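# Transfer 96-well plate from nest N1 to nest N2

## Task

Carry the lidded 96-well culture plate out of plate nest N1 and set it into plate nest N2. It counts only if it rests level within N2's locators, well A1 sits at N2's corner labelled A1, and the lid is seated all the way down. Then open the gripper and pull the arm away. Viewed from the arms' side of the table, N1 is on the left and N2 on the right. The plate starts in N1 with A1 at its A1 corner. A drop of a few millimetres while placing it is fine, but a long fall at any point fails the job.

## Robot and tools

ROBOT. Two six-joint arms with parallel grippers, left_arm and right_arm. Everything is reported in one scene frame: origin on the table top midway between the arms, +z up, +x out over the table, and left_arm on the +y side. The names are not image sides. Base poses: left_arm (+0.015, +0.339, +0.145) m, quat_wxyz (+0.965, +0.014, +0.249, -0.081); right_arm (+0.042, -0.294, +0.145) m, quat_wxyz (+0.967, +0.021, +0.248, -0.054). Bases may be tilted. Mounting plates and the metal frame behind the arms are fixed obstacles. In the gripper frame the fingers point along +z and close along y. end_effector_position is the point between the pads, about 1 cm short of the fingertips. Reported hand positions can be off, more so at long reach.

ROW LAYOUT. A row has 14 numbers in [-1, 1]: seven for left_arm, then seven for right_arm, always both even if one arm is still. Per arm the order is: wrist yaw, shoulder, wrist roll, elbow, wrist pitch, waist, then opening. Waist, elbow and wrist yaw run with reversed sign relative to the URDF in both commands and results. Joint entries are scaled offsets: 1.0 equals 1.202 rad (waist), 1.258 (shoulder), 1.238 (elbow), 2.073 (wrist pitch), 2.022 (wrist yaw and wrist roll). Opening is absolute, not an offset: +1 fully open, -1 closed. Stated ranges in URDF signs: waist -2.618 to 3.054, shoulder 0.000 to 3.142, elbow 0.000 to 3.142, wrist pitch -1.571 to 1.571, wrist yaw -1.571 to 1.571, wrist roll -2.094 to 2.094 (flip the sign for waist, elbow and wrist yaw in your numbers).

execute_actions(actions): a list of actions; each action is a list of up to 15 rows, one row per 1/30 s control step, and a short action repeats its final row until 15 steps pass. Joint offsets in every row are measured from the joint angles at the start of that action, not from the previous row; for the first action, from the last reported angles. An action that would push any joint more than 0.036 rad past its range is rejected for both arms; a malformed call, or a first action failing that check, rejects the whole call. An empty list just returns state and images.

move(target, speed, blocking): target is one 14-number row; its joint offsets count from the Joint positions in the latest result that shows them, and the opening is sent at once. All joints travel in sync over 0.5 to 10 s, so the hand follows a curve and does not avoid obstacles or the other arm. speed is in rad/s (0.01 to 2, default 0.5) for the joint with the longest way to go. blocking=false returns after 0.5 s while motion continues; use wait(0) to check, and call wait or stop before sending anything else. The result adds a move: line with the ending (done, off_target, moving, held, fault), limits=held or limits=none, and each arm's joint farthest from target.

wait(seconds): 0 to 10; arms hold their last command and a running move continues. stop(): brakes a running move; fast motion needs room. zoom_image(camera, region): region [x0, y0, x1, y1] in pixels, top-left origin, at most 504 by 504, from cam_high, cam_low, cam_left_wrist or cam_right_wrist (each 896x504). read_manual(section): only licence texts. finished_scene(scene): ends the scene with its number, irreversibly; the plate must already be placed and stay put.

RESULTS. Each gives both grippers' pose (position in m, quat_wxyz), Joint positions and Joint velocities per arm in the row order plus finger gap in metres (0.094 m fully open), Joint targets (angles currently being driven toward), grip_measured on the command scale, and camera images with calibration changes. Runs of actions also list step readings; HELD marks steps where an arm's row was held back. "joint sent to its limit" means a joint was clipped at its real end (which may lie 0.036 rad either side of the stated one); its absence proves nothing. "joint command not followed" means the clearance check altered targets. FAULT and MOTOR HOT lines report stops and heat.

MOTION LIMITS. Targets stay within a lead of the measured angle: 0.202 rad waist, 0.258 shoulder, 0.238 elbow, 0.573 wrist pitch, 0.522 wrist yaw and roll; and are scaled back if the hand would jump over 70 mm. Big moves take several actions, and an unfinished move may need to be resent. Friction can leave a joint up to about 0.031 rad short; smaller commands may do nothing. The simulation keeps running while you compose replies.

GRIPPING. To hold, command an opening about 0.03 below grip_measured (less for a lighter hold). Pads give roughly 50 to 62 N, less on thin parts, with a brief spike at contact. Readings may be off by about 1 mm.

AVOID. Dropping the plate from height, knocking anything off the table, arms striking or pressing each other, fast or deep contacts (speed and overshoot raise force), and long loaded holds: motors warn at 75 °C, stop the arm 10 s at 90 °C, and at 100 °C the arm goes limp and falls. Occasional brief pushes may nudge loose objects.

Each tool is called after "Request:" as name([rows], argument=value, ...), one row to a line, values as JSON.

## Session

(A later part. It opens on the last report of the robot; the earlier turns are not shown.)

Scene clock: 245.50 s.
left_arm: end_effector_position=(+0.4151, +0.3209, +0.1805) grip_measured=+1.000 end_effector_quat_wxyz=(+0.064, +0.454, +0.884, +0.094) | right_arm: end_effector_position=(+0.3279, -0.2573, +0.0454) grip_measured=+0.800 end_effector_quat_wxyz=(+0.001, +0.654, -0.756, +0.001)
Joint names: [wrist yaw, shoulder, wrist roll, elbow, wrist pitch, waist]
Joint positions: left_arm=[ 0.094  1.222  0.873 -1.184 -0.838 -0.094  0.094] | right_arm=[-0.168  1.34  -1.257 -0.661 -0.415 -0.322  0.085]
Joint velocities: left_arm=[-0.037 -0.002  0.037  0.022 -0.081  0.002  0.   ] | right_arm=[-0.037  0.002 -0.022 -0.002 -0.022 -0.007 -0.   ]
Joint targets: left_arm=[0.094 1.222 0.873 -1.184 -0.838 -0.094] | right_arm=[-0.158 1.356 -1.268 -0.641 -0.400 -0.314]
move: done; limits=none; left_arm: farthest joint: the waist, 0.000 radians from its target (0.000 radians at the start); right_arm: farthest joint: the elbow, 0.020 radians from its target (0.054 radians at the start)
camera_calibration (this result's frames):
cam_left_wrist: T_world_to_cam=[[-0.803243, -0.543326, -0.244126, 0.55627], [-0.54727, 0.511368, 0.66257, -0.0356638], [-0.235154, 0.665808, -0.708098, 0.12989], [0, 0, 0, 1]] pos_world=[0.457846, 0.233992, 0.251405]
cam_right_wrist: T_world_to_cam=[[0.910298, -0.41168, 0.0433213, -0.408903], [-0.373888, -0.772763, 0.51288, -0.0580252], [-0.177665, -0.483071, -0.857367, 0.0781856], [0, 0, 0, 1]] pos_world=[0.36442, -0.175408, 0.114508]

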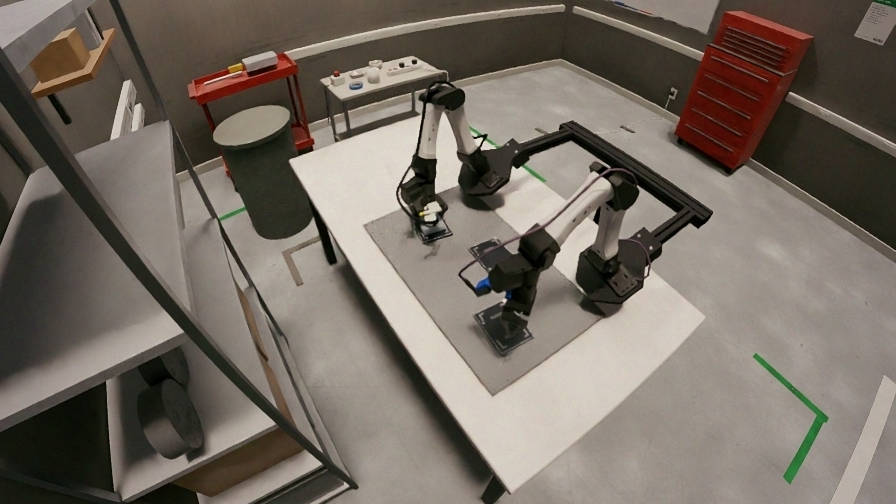

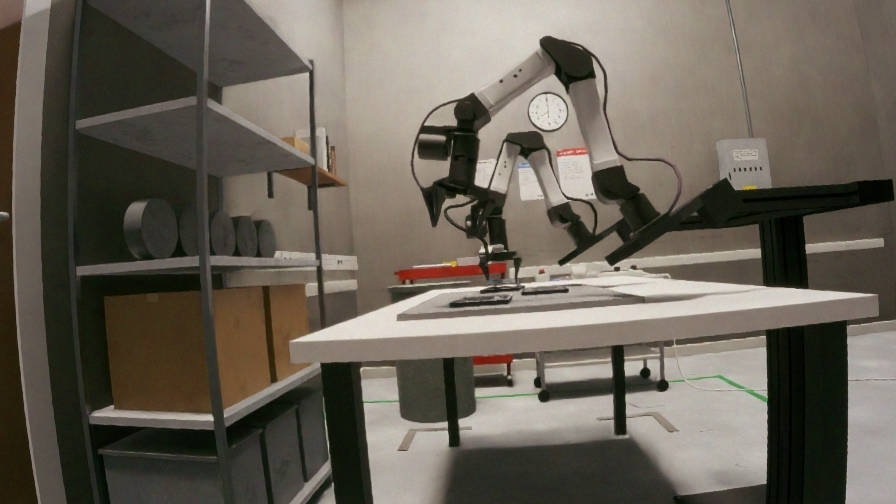

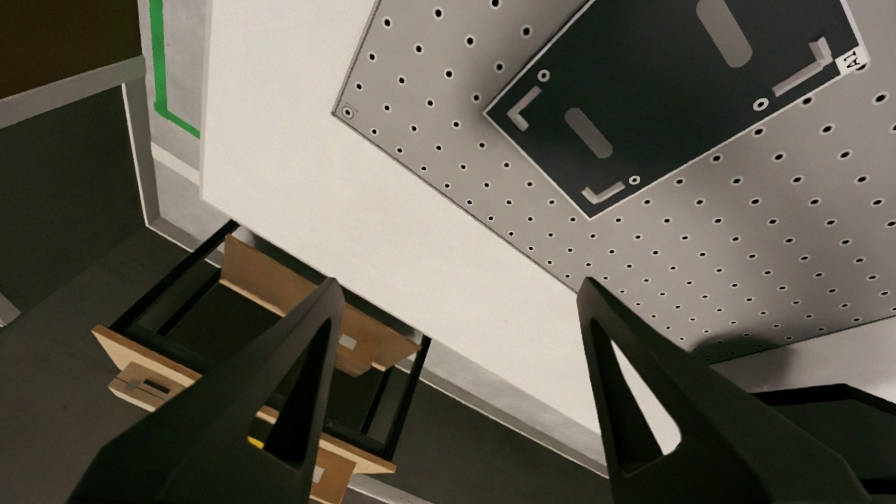

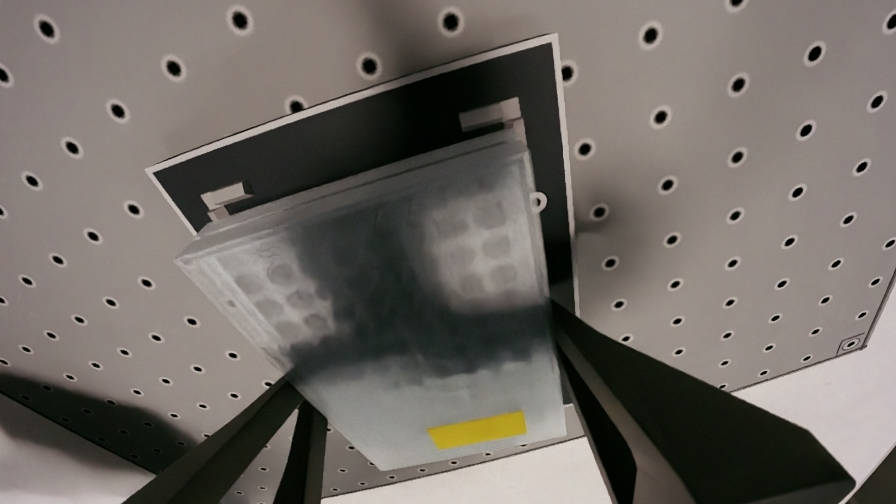

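Request:
move(target=[0,0,0,0,0,0,1,0.006,0.03,-0.008,0.025,0.023,0.011,0.77], speed=0.03)

Scene clock: 250.90 s.
left_arm: end_effector_position=(+0.4151, +0.3209, +0.1805) grip_measured=+1.000 end_effector_quat_wxyz=(+0.064, +0.454, +0.884, +0.094) | right_arm: end_effector_position=(+0.3314, -0.2574, +0.0415) grip_measured=+0.800 end_effector_quat_wxyz=(-0.003, +0.653, -0.757, +0.004)
Joint names: [wrist yaw, shoulder, wrist roll, elbow, wrist pitch, waist]
Joint positions: left_arm=[ 0.094  1.222  0.873 -1.184 -0.838 -0.094  0.094] | right_arm=[-0.168  1.357 -1.259 -0.661 -0.387 -0.317  0.085]
Joint velocities: left_arm=[-0.007 -0.022 -0.022  0.007 -0.022 -0.007  0.   ] | right_arm=[ 0.022 -0.002  0.007  0.017  0.022 -0.002 -0.001]
Joint targets: left_arm=[0.094 1.222 0.873 -1.184 -0.838 -0.094] | right_arm=[-0.156 1.378 -1.273 -0.630 -0.367 -0.308]
move: off_target (right_arm); limits=none; left_arm: farthest joint: the waist, 0.000 radians from its target (0.000 radians at the start); right_arm: farthest joint: the elbow, 0.031 radians from its target (0.031 radians at the start)
camera_calibration (this result's frames):
cam_left_wrist: T_world_to_cam=[[-0.803243, -0.543326, -0.244126, 0.55627], [-0.54727, 0.511368, 0.66257, -0.0356638], [-0.235154, 0.665808, -0.708098, 0.12989], [0, 0, 0, 1]] pos_world=[0.457846, 0.233992, 0.251405]
cam_right_wrist: T_world_to_cam=[[0.908673, -0.41418, 0.0526158, -0.412422], [-0.381183, -0.771585, 0.50927, -0.0519352], [-0.170332, -0.482816, -0.858997, 0.0731822], [0, 0, 0, 1]] pos_world=[0.367425, -0.175556, 0.111012]

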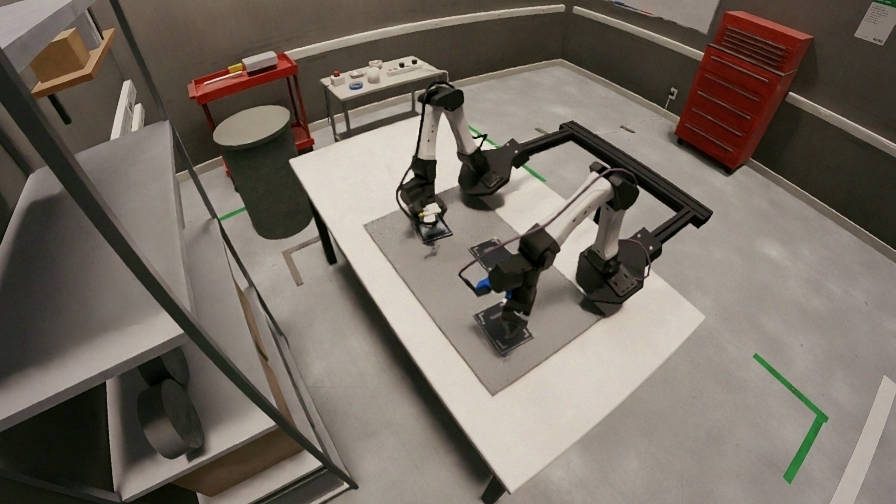

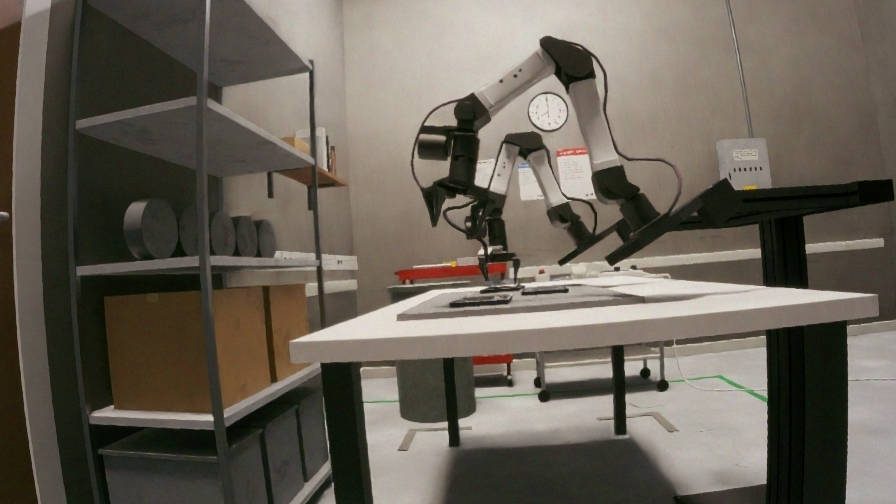

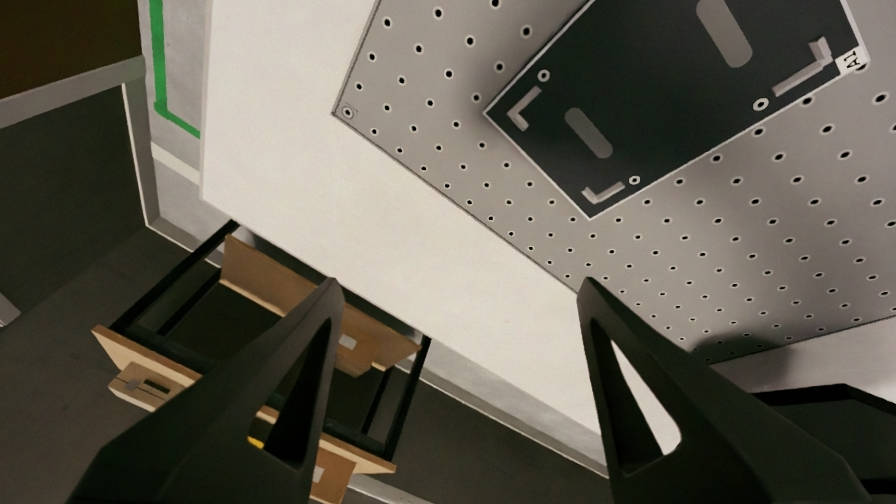

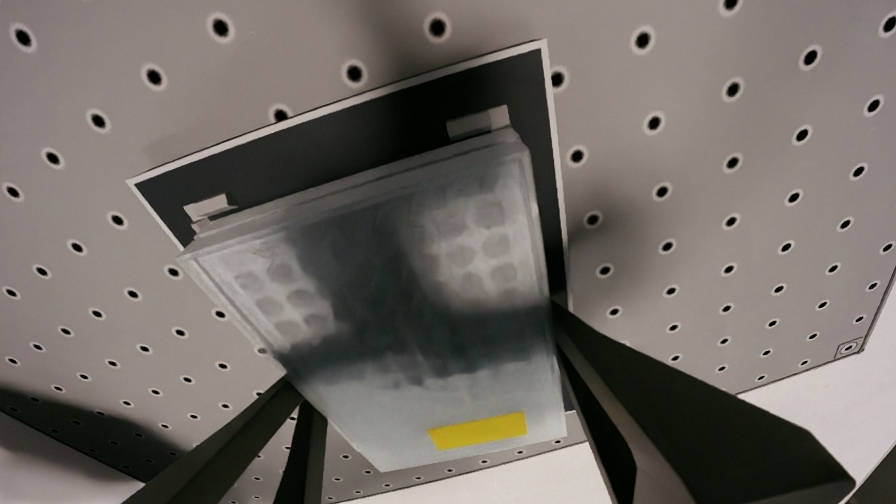

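Request:
move(target=[0,0,0,0,0,0,1,0.005,0.008,-0.006,0.033,0.003,0.007,0.77], speed=0.02)

Scene clock: 256.63 s.
left_arm: end_effector_position=(+0.4151, +0.3209, +0.1805) grip_measured=+1.000 end_effector_quat_wxyz=(+0.064, +0.454, +0.884, +0.094) | right_arm: end_effector_position=(+0.3300, -0.2576, +0.0402) grip_measured=+0.800 end_effector_quat_wxyz=(-0.004, +0.655, -0.756, +0.005)
Joint names: [wrist yaw, shoulder, wrist roll, elbow, wrist pitch, waist]
Joint positions: left_arm=[ 0.094  1.222  0.873 -1.184 -0.838 -0.094  0.094] | right_arm=[-0.169  1.357 -1.264 -0.652 -0.376 -0.317  0.085]
Joint velocities: left_arm=[-0.007 -0.002  0.022  0.007 -0.066 -0.012  0.   ] | right_arm=[ 0.022 -0.002 -0.007  0.002 -0.051  0.002  0.001]
Joint targets: left_arm=[0.094 1.222 0.873 -1.184 -0.838 -0.094] | right_arm=[-0.158 1.367 -1.271 -0.620 -0.381 -0.309]
move: off_target (right_arm); limits=none; left_arm: farthest joint: the waist, 0.000 radians from its target (0.000 radians at the start); right_arm: farthest joint: the elbow, 0.031 radians from its target (0.041 radians at the start)
camera_calibration (this result's frames):
cam_left_wrist: T_world_to_cam=[[-0.803243, -0.543326, -0.244126, 0.55627], [-0.54727, 0.511368, 0.66257, -0.0356638], [-0.235154, 0.665808, -0.708098, 0.12989], [0, 0, 0, 1]] pos_world=[0.457846, 0.233992, 0.251405]
cam_right_wrist: T_world_to_cam=[[0.910474, -0.409917, 0.0548223, -0.410763], [-0.378637, -0.772901, 0.509174, -0.0531137], [-0.166347, -0.484347, -0.858916, 0.0699834], [0, 0, 0, 1]] pos_world=[0.36552, -0.175534, 0.109673]

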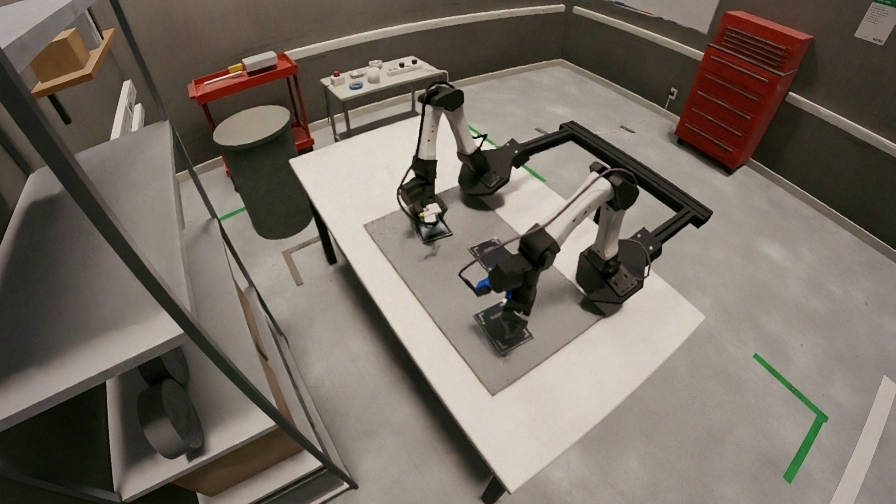

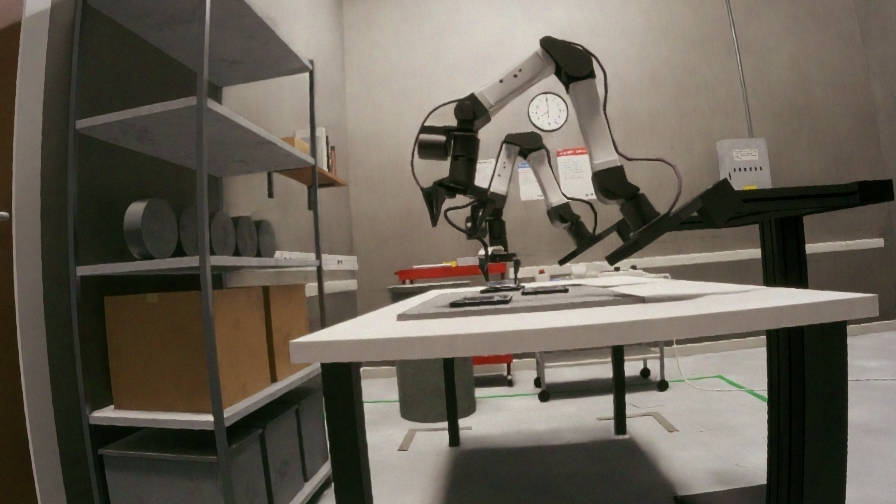

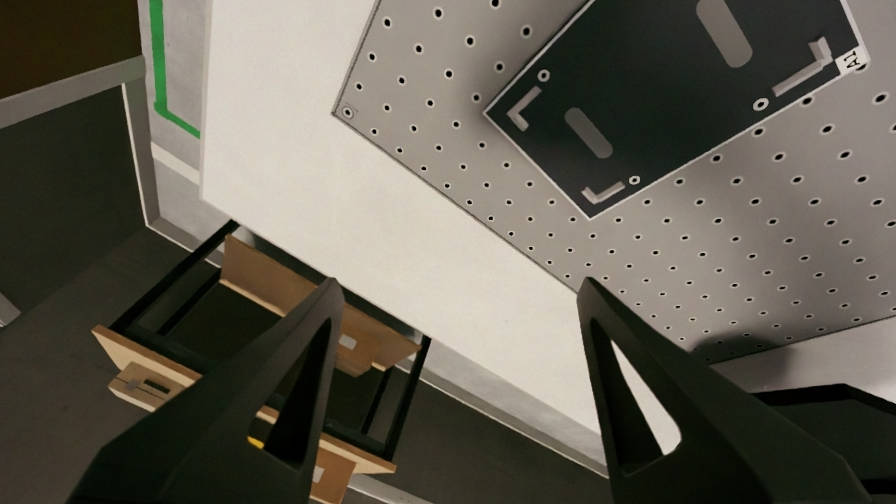

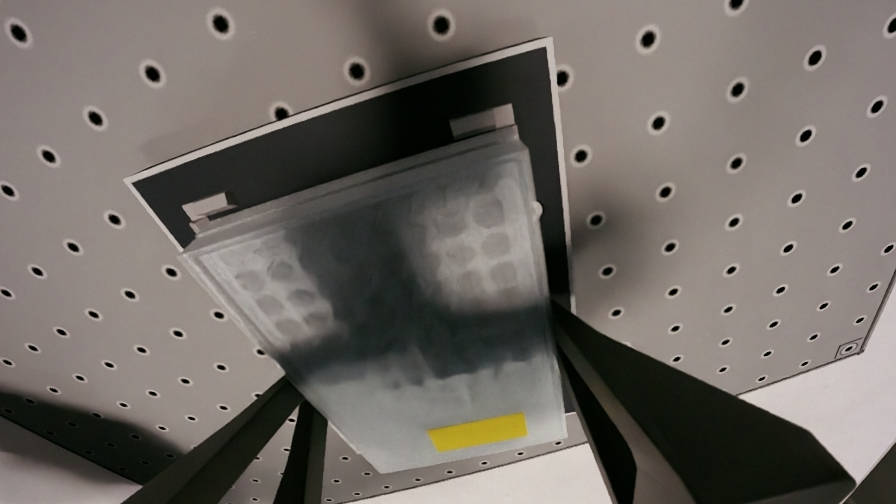

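Request:
move(target=[0,0,0,0,0,0,1,0.005,0.006,-0.003,0.025,-0.012,0.006,0.77], speed=0.02)

Scene clock: 261.30 s.
left_arm: end_effector_position=(+0.4151, +0.3209, +0.1805) grip_measured=+1.000 end_effector_quat_wxyz=(+0.064, +0.454, +0.884, +0.094) | right_arm: end_effector_position=(+0.3302, -0.2578, +0.0402) grip_measured=+0.800 end_effector_quat_wxyz=(-0.004, +0.655, -0.756, +0.006)
Joint names: [wrist yaw, shoulder, wrist roll, elbow, wrist pitch, waist]
Joint positions: left_arm=[ 0.094  1.222  0.873 -1.184 -0.838 -0.094  0.094] | right_arm=[-0.171  1.357 -1.265 -0.652 -0.375 -0.317  0.085]
Joint velocities: left_arm=[-0.007 -0.007  0.066  0.012 -0.007 -0.017  0.   ] | right_arm=[ 0.007 -0.017 -0.022 -0.012 -0.037  0.007 -0.   ]
Joint targets: left_arm=[0.094 1.222 0.873 -1.184 -0.838 -0.094] | right_arm=[-0.159 1.365 -1.271 -0.621 -0.400 -0.310]
move: off_target (right_arm); limits=none; left_arm: farthest joint: the waist, 0.000 radians from its target (0.000 radians at the start); right_arm: farthest joint: the elbow, 0.031 radians from its target (0.031 radians at the start)
camera_calibration (this result's frames):
cam_left_wrist: T_world_to_cam=[[-0.803243, -0.543326, -0.244126, 0.55627], [-0.54727, 0.511368, 0.66257, -0.0356638], [-0.235154, 0.665808, -0.708098, 0.12989], [0, 0, 0, 1]] pos_world=[0.457846, 0.233992, 0.251405]
cam_right_wrist: T_world_to_cam=[[0.910516, -0.409623, 0.0562911, -0.41106], [-0.378957, -0.772285, 0.509871, -0.0529702], [-0.165382, -0.485577, -0.858407, 0.0692572], [0, 0, 0, 1]] pos_world=[0.365657, -0.175658, 0.109598]

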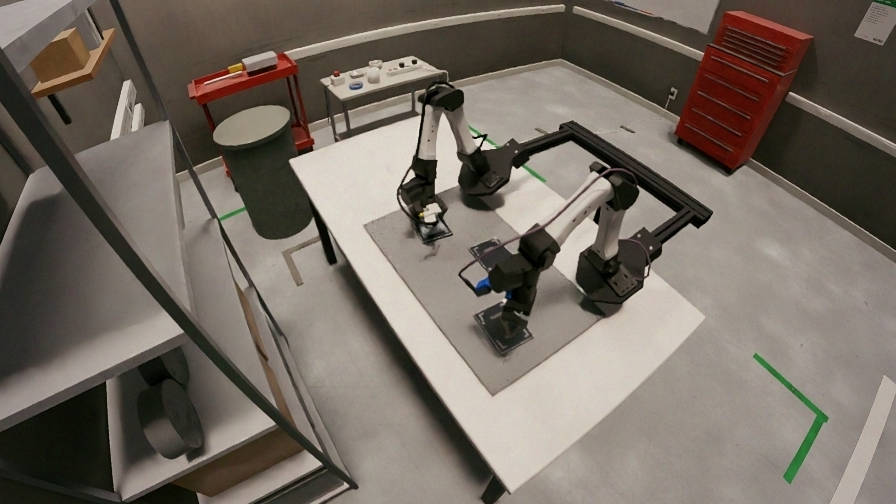

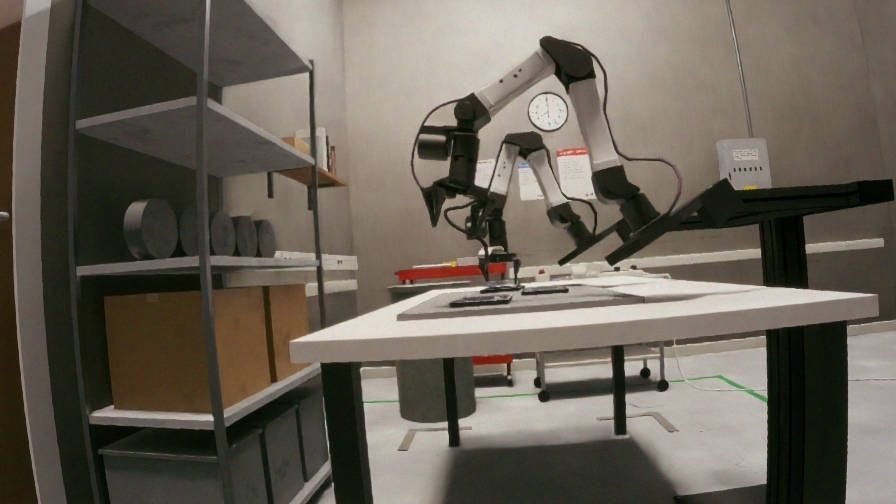

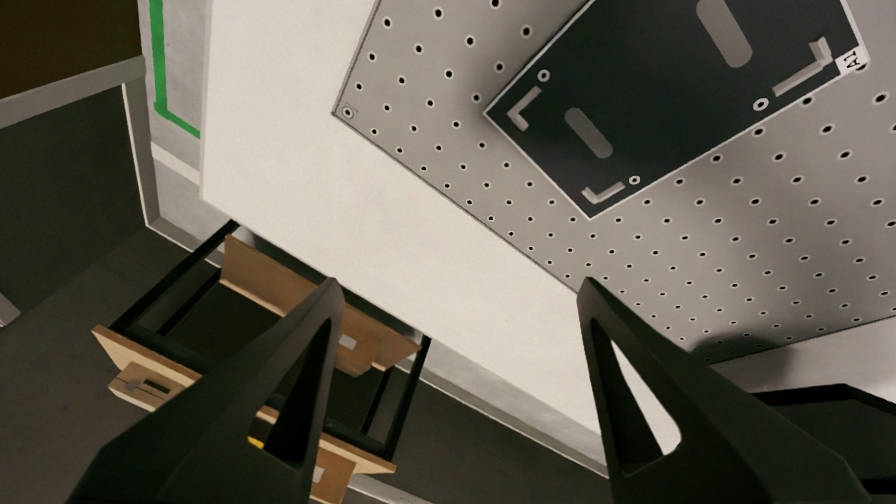

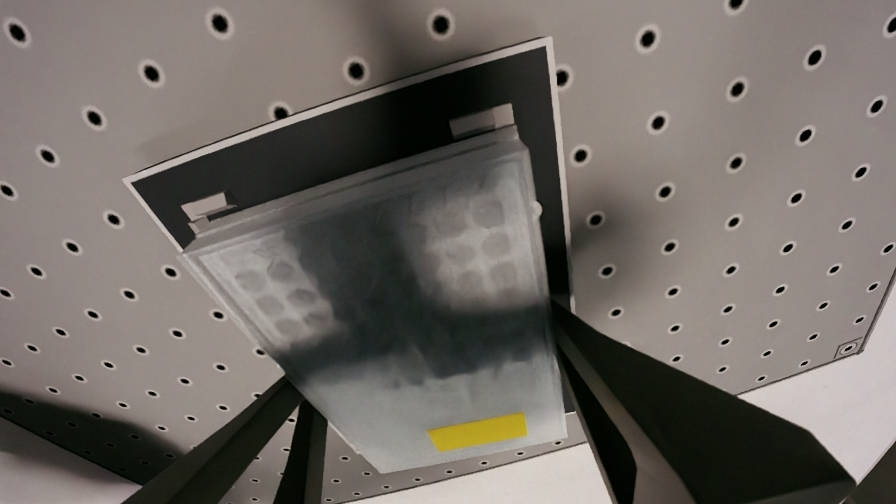

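Request:
move(target=[0,0,0,0,0,0,1,0.005,0.006,-0.003,0.025,-0.019,0.006,0.77], speed=0.02)

Scene clock: 268.47 s.
left_arm: end_effector_position=(+0.4151, +0.3209, +0.1805) grip_measured=+1.000 end_effector_quat_wxyz=(+0.064, +0.454, +0.884, +0.094) | right_arm: end_effector_position=(+0.3300, -0.2579, +0.0402) grip_measured=+0.800 end_effector_quat_wxyz=(-0.003, +0.655, -0.755, +0.006)
Joint names: [wrist yaw, shoulder, wrist roll, elbow, wrist pitch, waist]
Joint positions: left_arm=[ 0.094  1.222  0.873 -1.184 -0.838 -0.094  0.094] | right_arm=[-0.171  1.357 -1.265 -0.652 -0.376 -0.317  0.085]
Joint velocities: left_arm=[-0.007 -0.007 -0.007  0.002  0.007 -0.017  0.   ] | right_arm=[-0.066 -0.007 -0.007 -0.002  0.007  0.002  0.   ]
Joint targets: left_arm=[0.094 1.222 0.873 -1.184 -0.838 -0.094] | right_arm=[-0.161 1.365 -1.271 -0.621 -0.414 -0.310]
move: off_target (right_arm); limits=none; left_arm: farthest joint: the waist, 0.000 radians from its target (0.000 radians at the start); right_arm: farthest joint: the wrist pitch, 0.039 radians from its target (0.040 radians at the start)
camera_calibration (this result's frames):
cam_left_wrist: T_world_to_cam=[[-0.803243, -0.543326, -0.244126, 0.55627], [-0.54727, 0.511368, 0.66257, -0.0356638], [-0.235154, 0.665808, -0.708098, 0.12989], [0, 0, 0, 1]] pos_world=[0.457846, 0.233992, 0.251405]
cam_right_wrist: T_world_to_cam=[[0.910921, -0.408807, 0.0556666, -0.410804], [-0.377891, -0.772552, 0.510256, -0.0534982], [-0.165591, -0.485839, -0.858219, 0.0692043], [0, 0, 0, 1]] pos_world=[0.365453, -0.175647, 0.109558]

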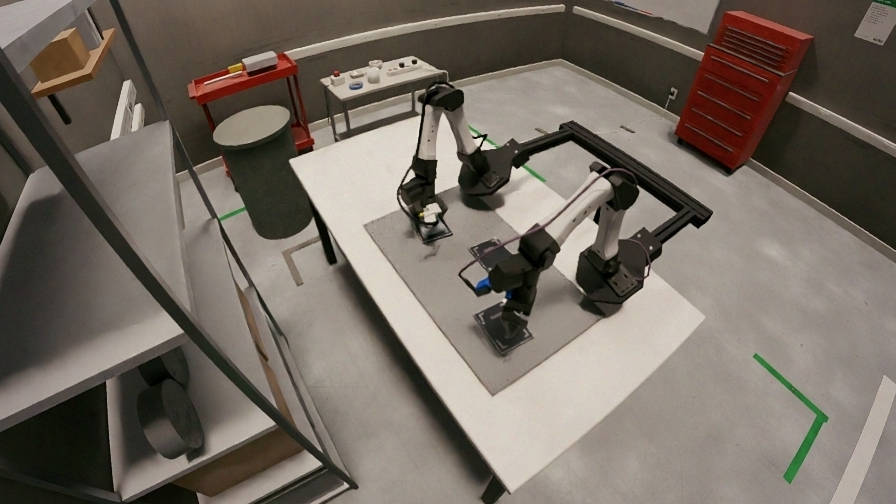

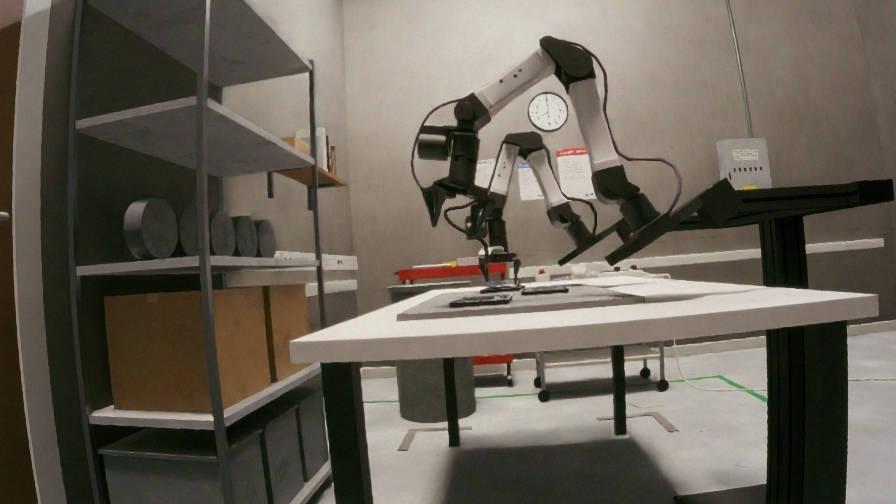

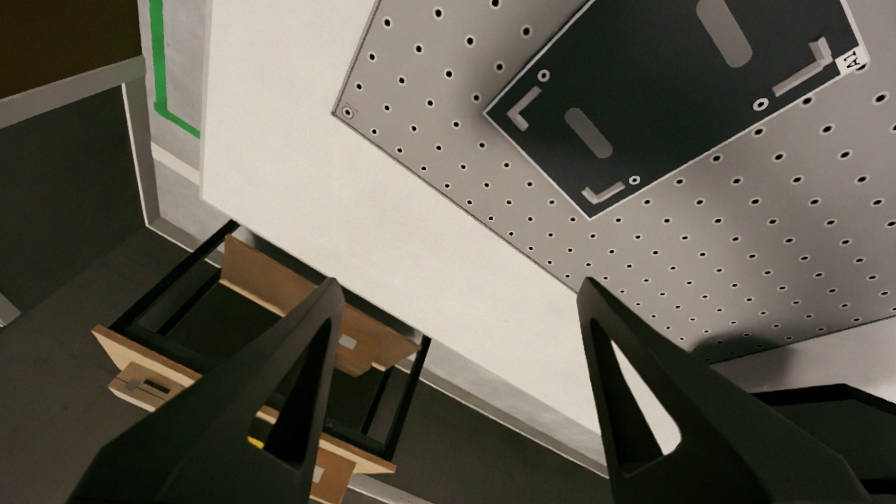

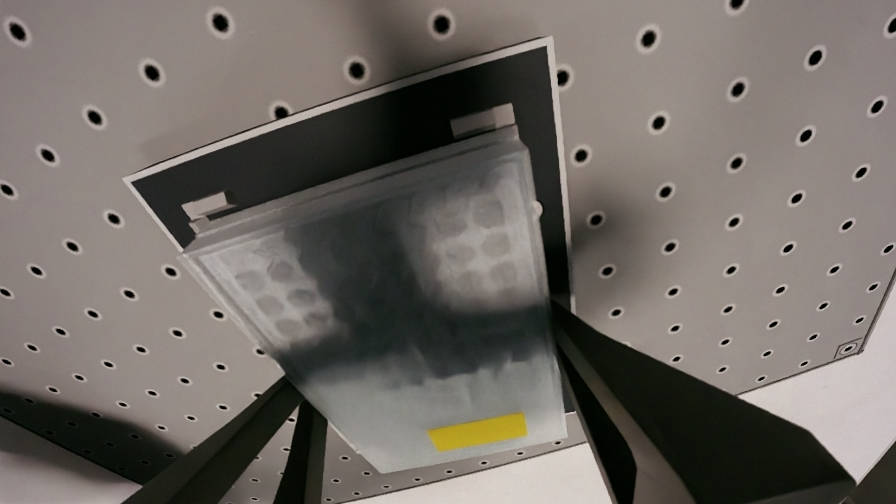

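Request:
move(target=[0,0,0,0,0,0,1,0,-0.033,0.002,0,-0.022,-0.003,0.77], speed=0.02)

Scene clock: 274.57 s.
left_arm: end_effector_position=(+0.4151, +0.3209, +0.1805) grip_measured=+1.000 end_effector_quat_wxyz=(+0.064, +0.454, +0.884, +0.094) | right_arm: end_effector_position=(+0.3263, -0.2591, +0.0440) grip_measured=+0.800 end_effector_quat_wxyz=(+0.002, +0.656, -0.755, +0.003)
Joint names: [wrist yaw, shoulder, wrist roll, elbow, wrist pitch, waist]
Joint positions: left_arm=[ 0.094  1.222  0.873 -1.184 -0.838 -0.094  0.094] | right_arm=[-0.171  1.339 -1.265 -0.652 -0.406 -0.317  0.085]
Joint velocities: left_arm=[ 0.007 -0.002  0.022 -0.012 -0.037 -0.002  0.   ] | right_arm=[ 0.081  0.007 -0.022 -0.002  0.007 -0.002 -0.   ]
Joint targets: left_arm=[0.094 1.222 0.873 -1.184 -0.838 -0.094] | right_arm=[-0.171 1.316 -1.261 -0.652 -0.421 -0.321]
move: off_target (right_arm); limits=none; left_arm: farthest joint: the waist, 0.000 radians from its target (0.000 radians at the start); right_arm: farthest joint: the shoulder, 0.024 radians from its target (0.042 radians at the start)
camera_calibration (this result's frames):
cam_left_wrist: T_world_to_cam=[[-0.803243, -0.543326, -0.244126, 0.55627], [-0.54727, 0.511368, 0.66257, -0.0356638], [-0.235154, 0.665808, -0.708098, 0.12989], [0, 0, 0, 1]] pos_world=[0.457846, 0.233992, 0.251405]
cam_right_wrist: T_world_to_cam=[[0.912338, -0.406886, 0.0456466, -0.407636], [-0.370252, -0.772282, 0.516231, -0.0605293], [-0.174795, -0.487878, -0.855232, 0.0735832], [0, 0, 0, 1]] pos_world=[0.362353, -0.176708, 0.112785]

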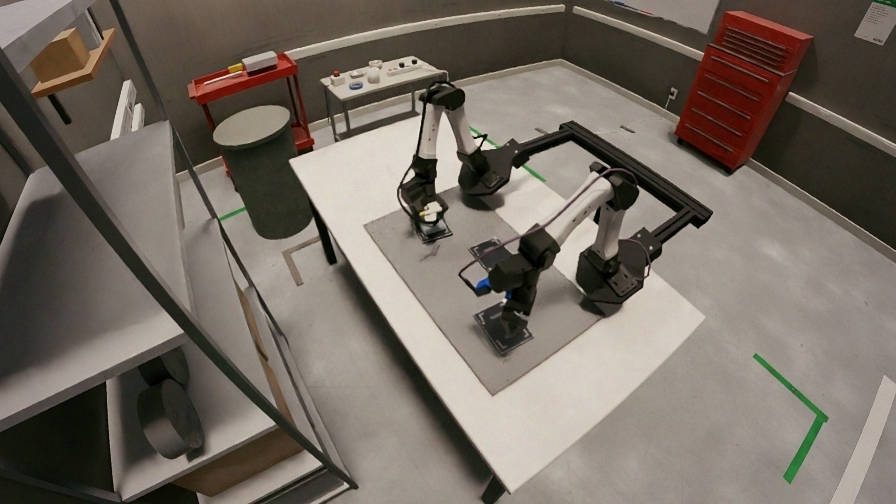

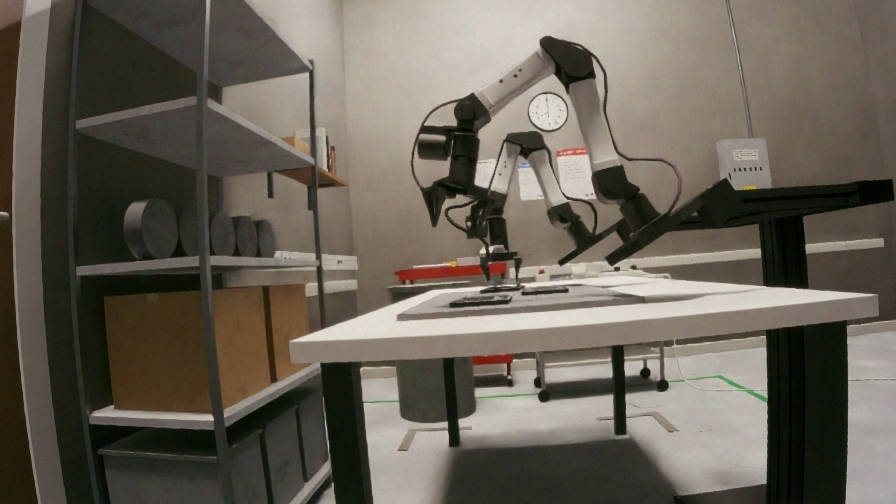

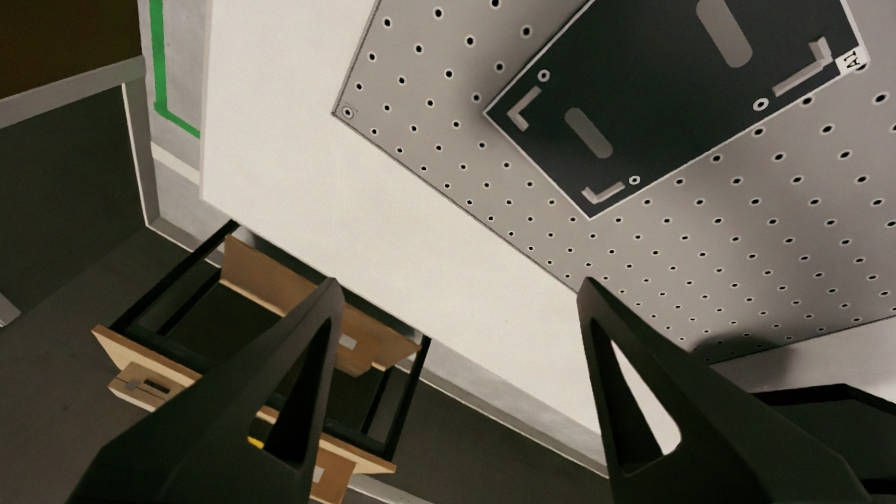

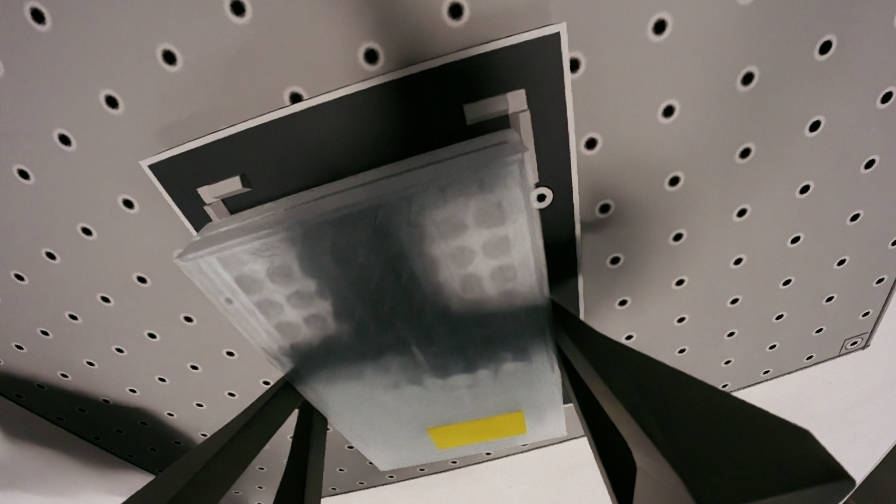

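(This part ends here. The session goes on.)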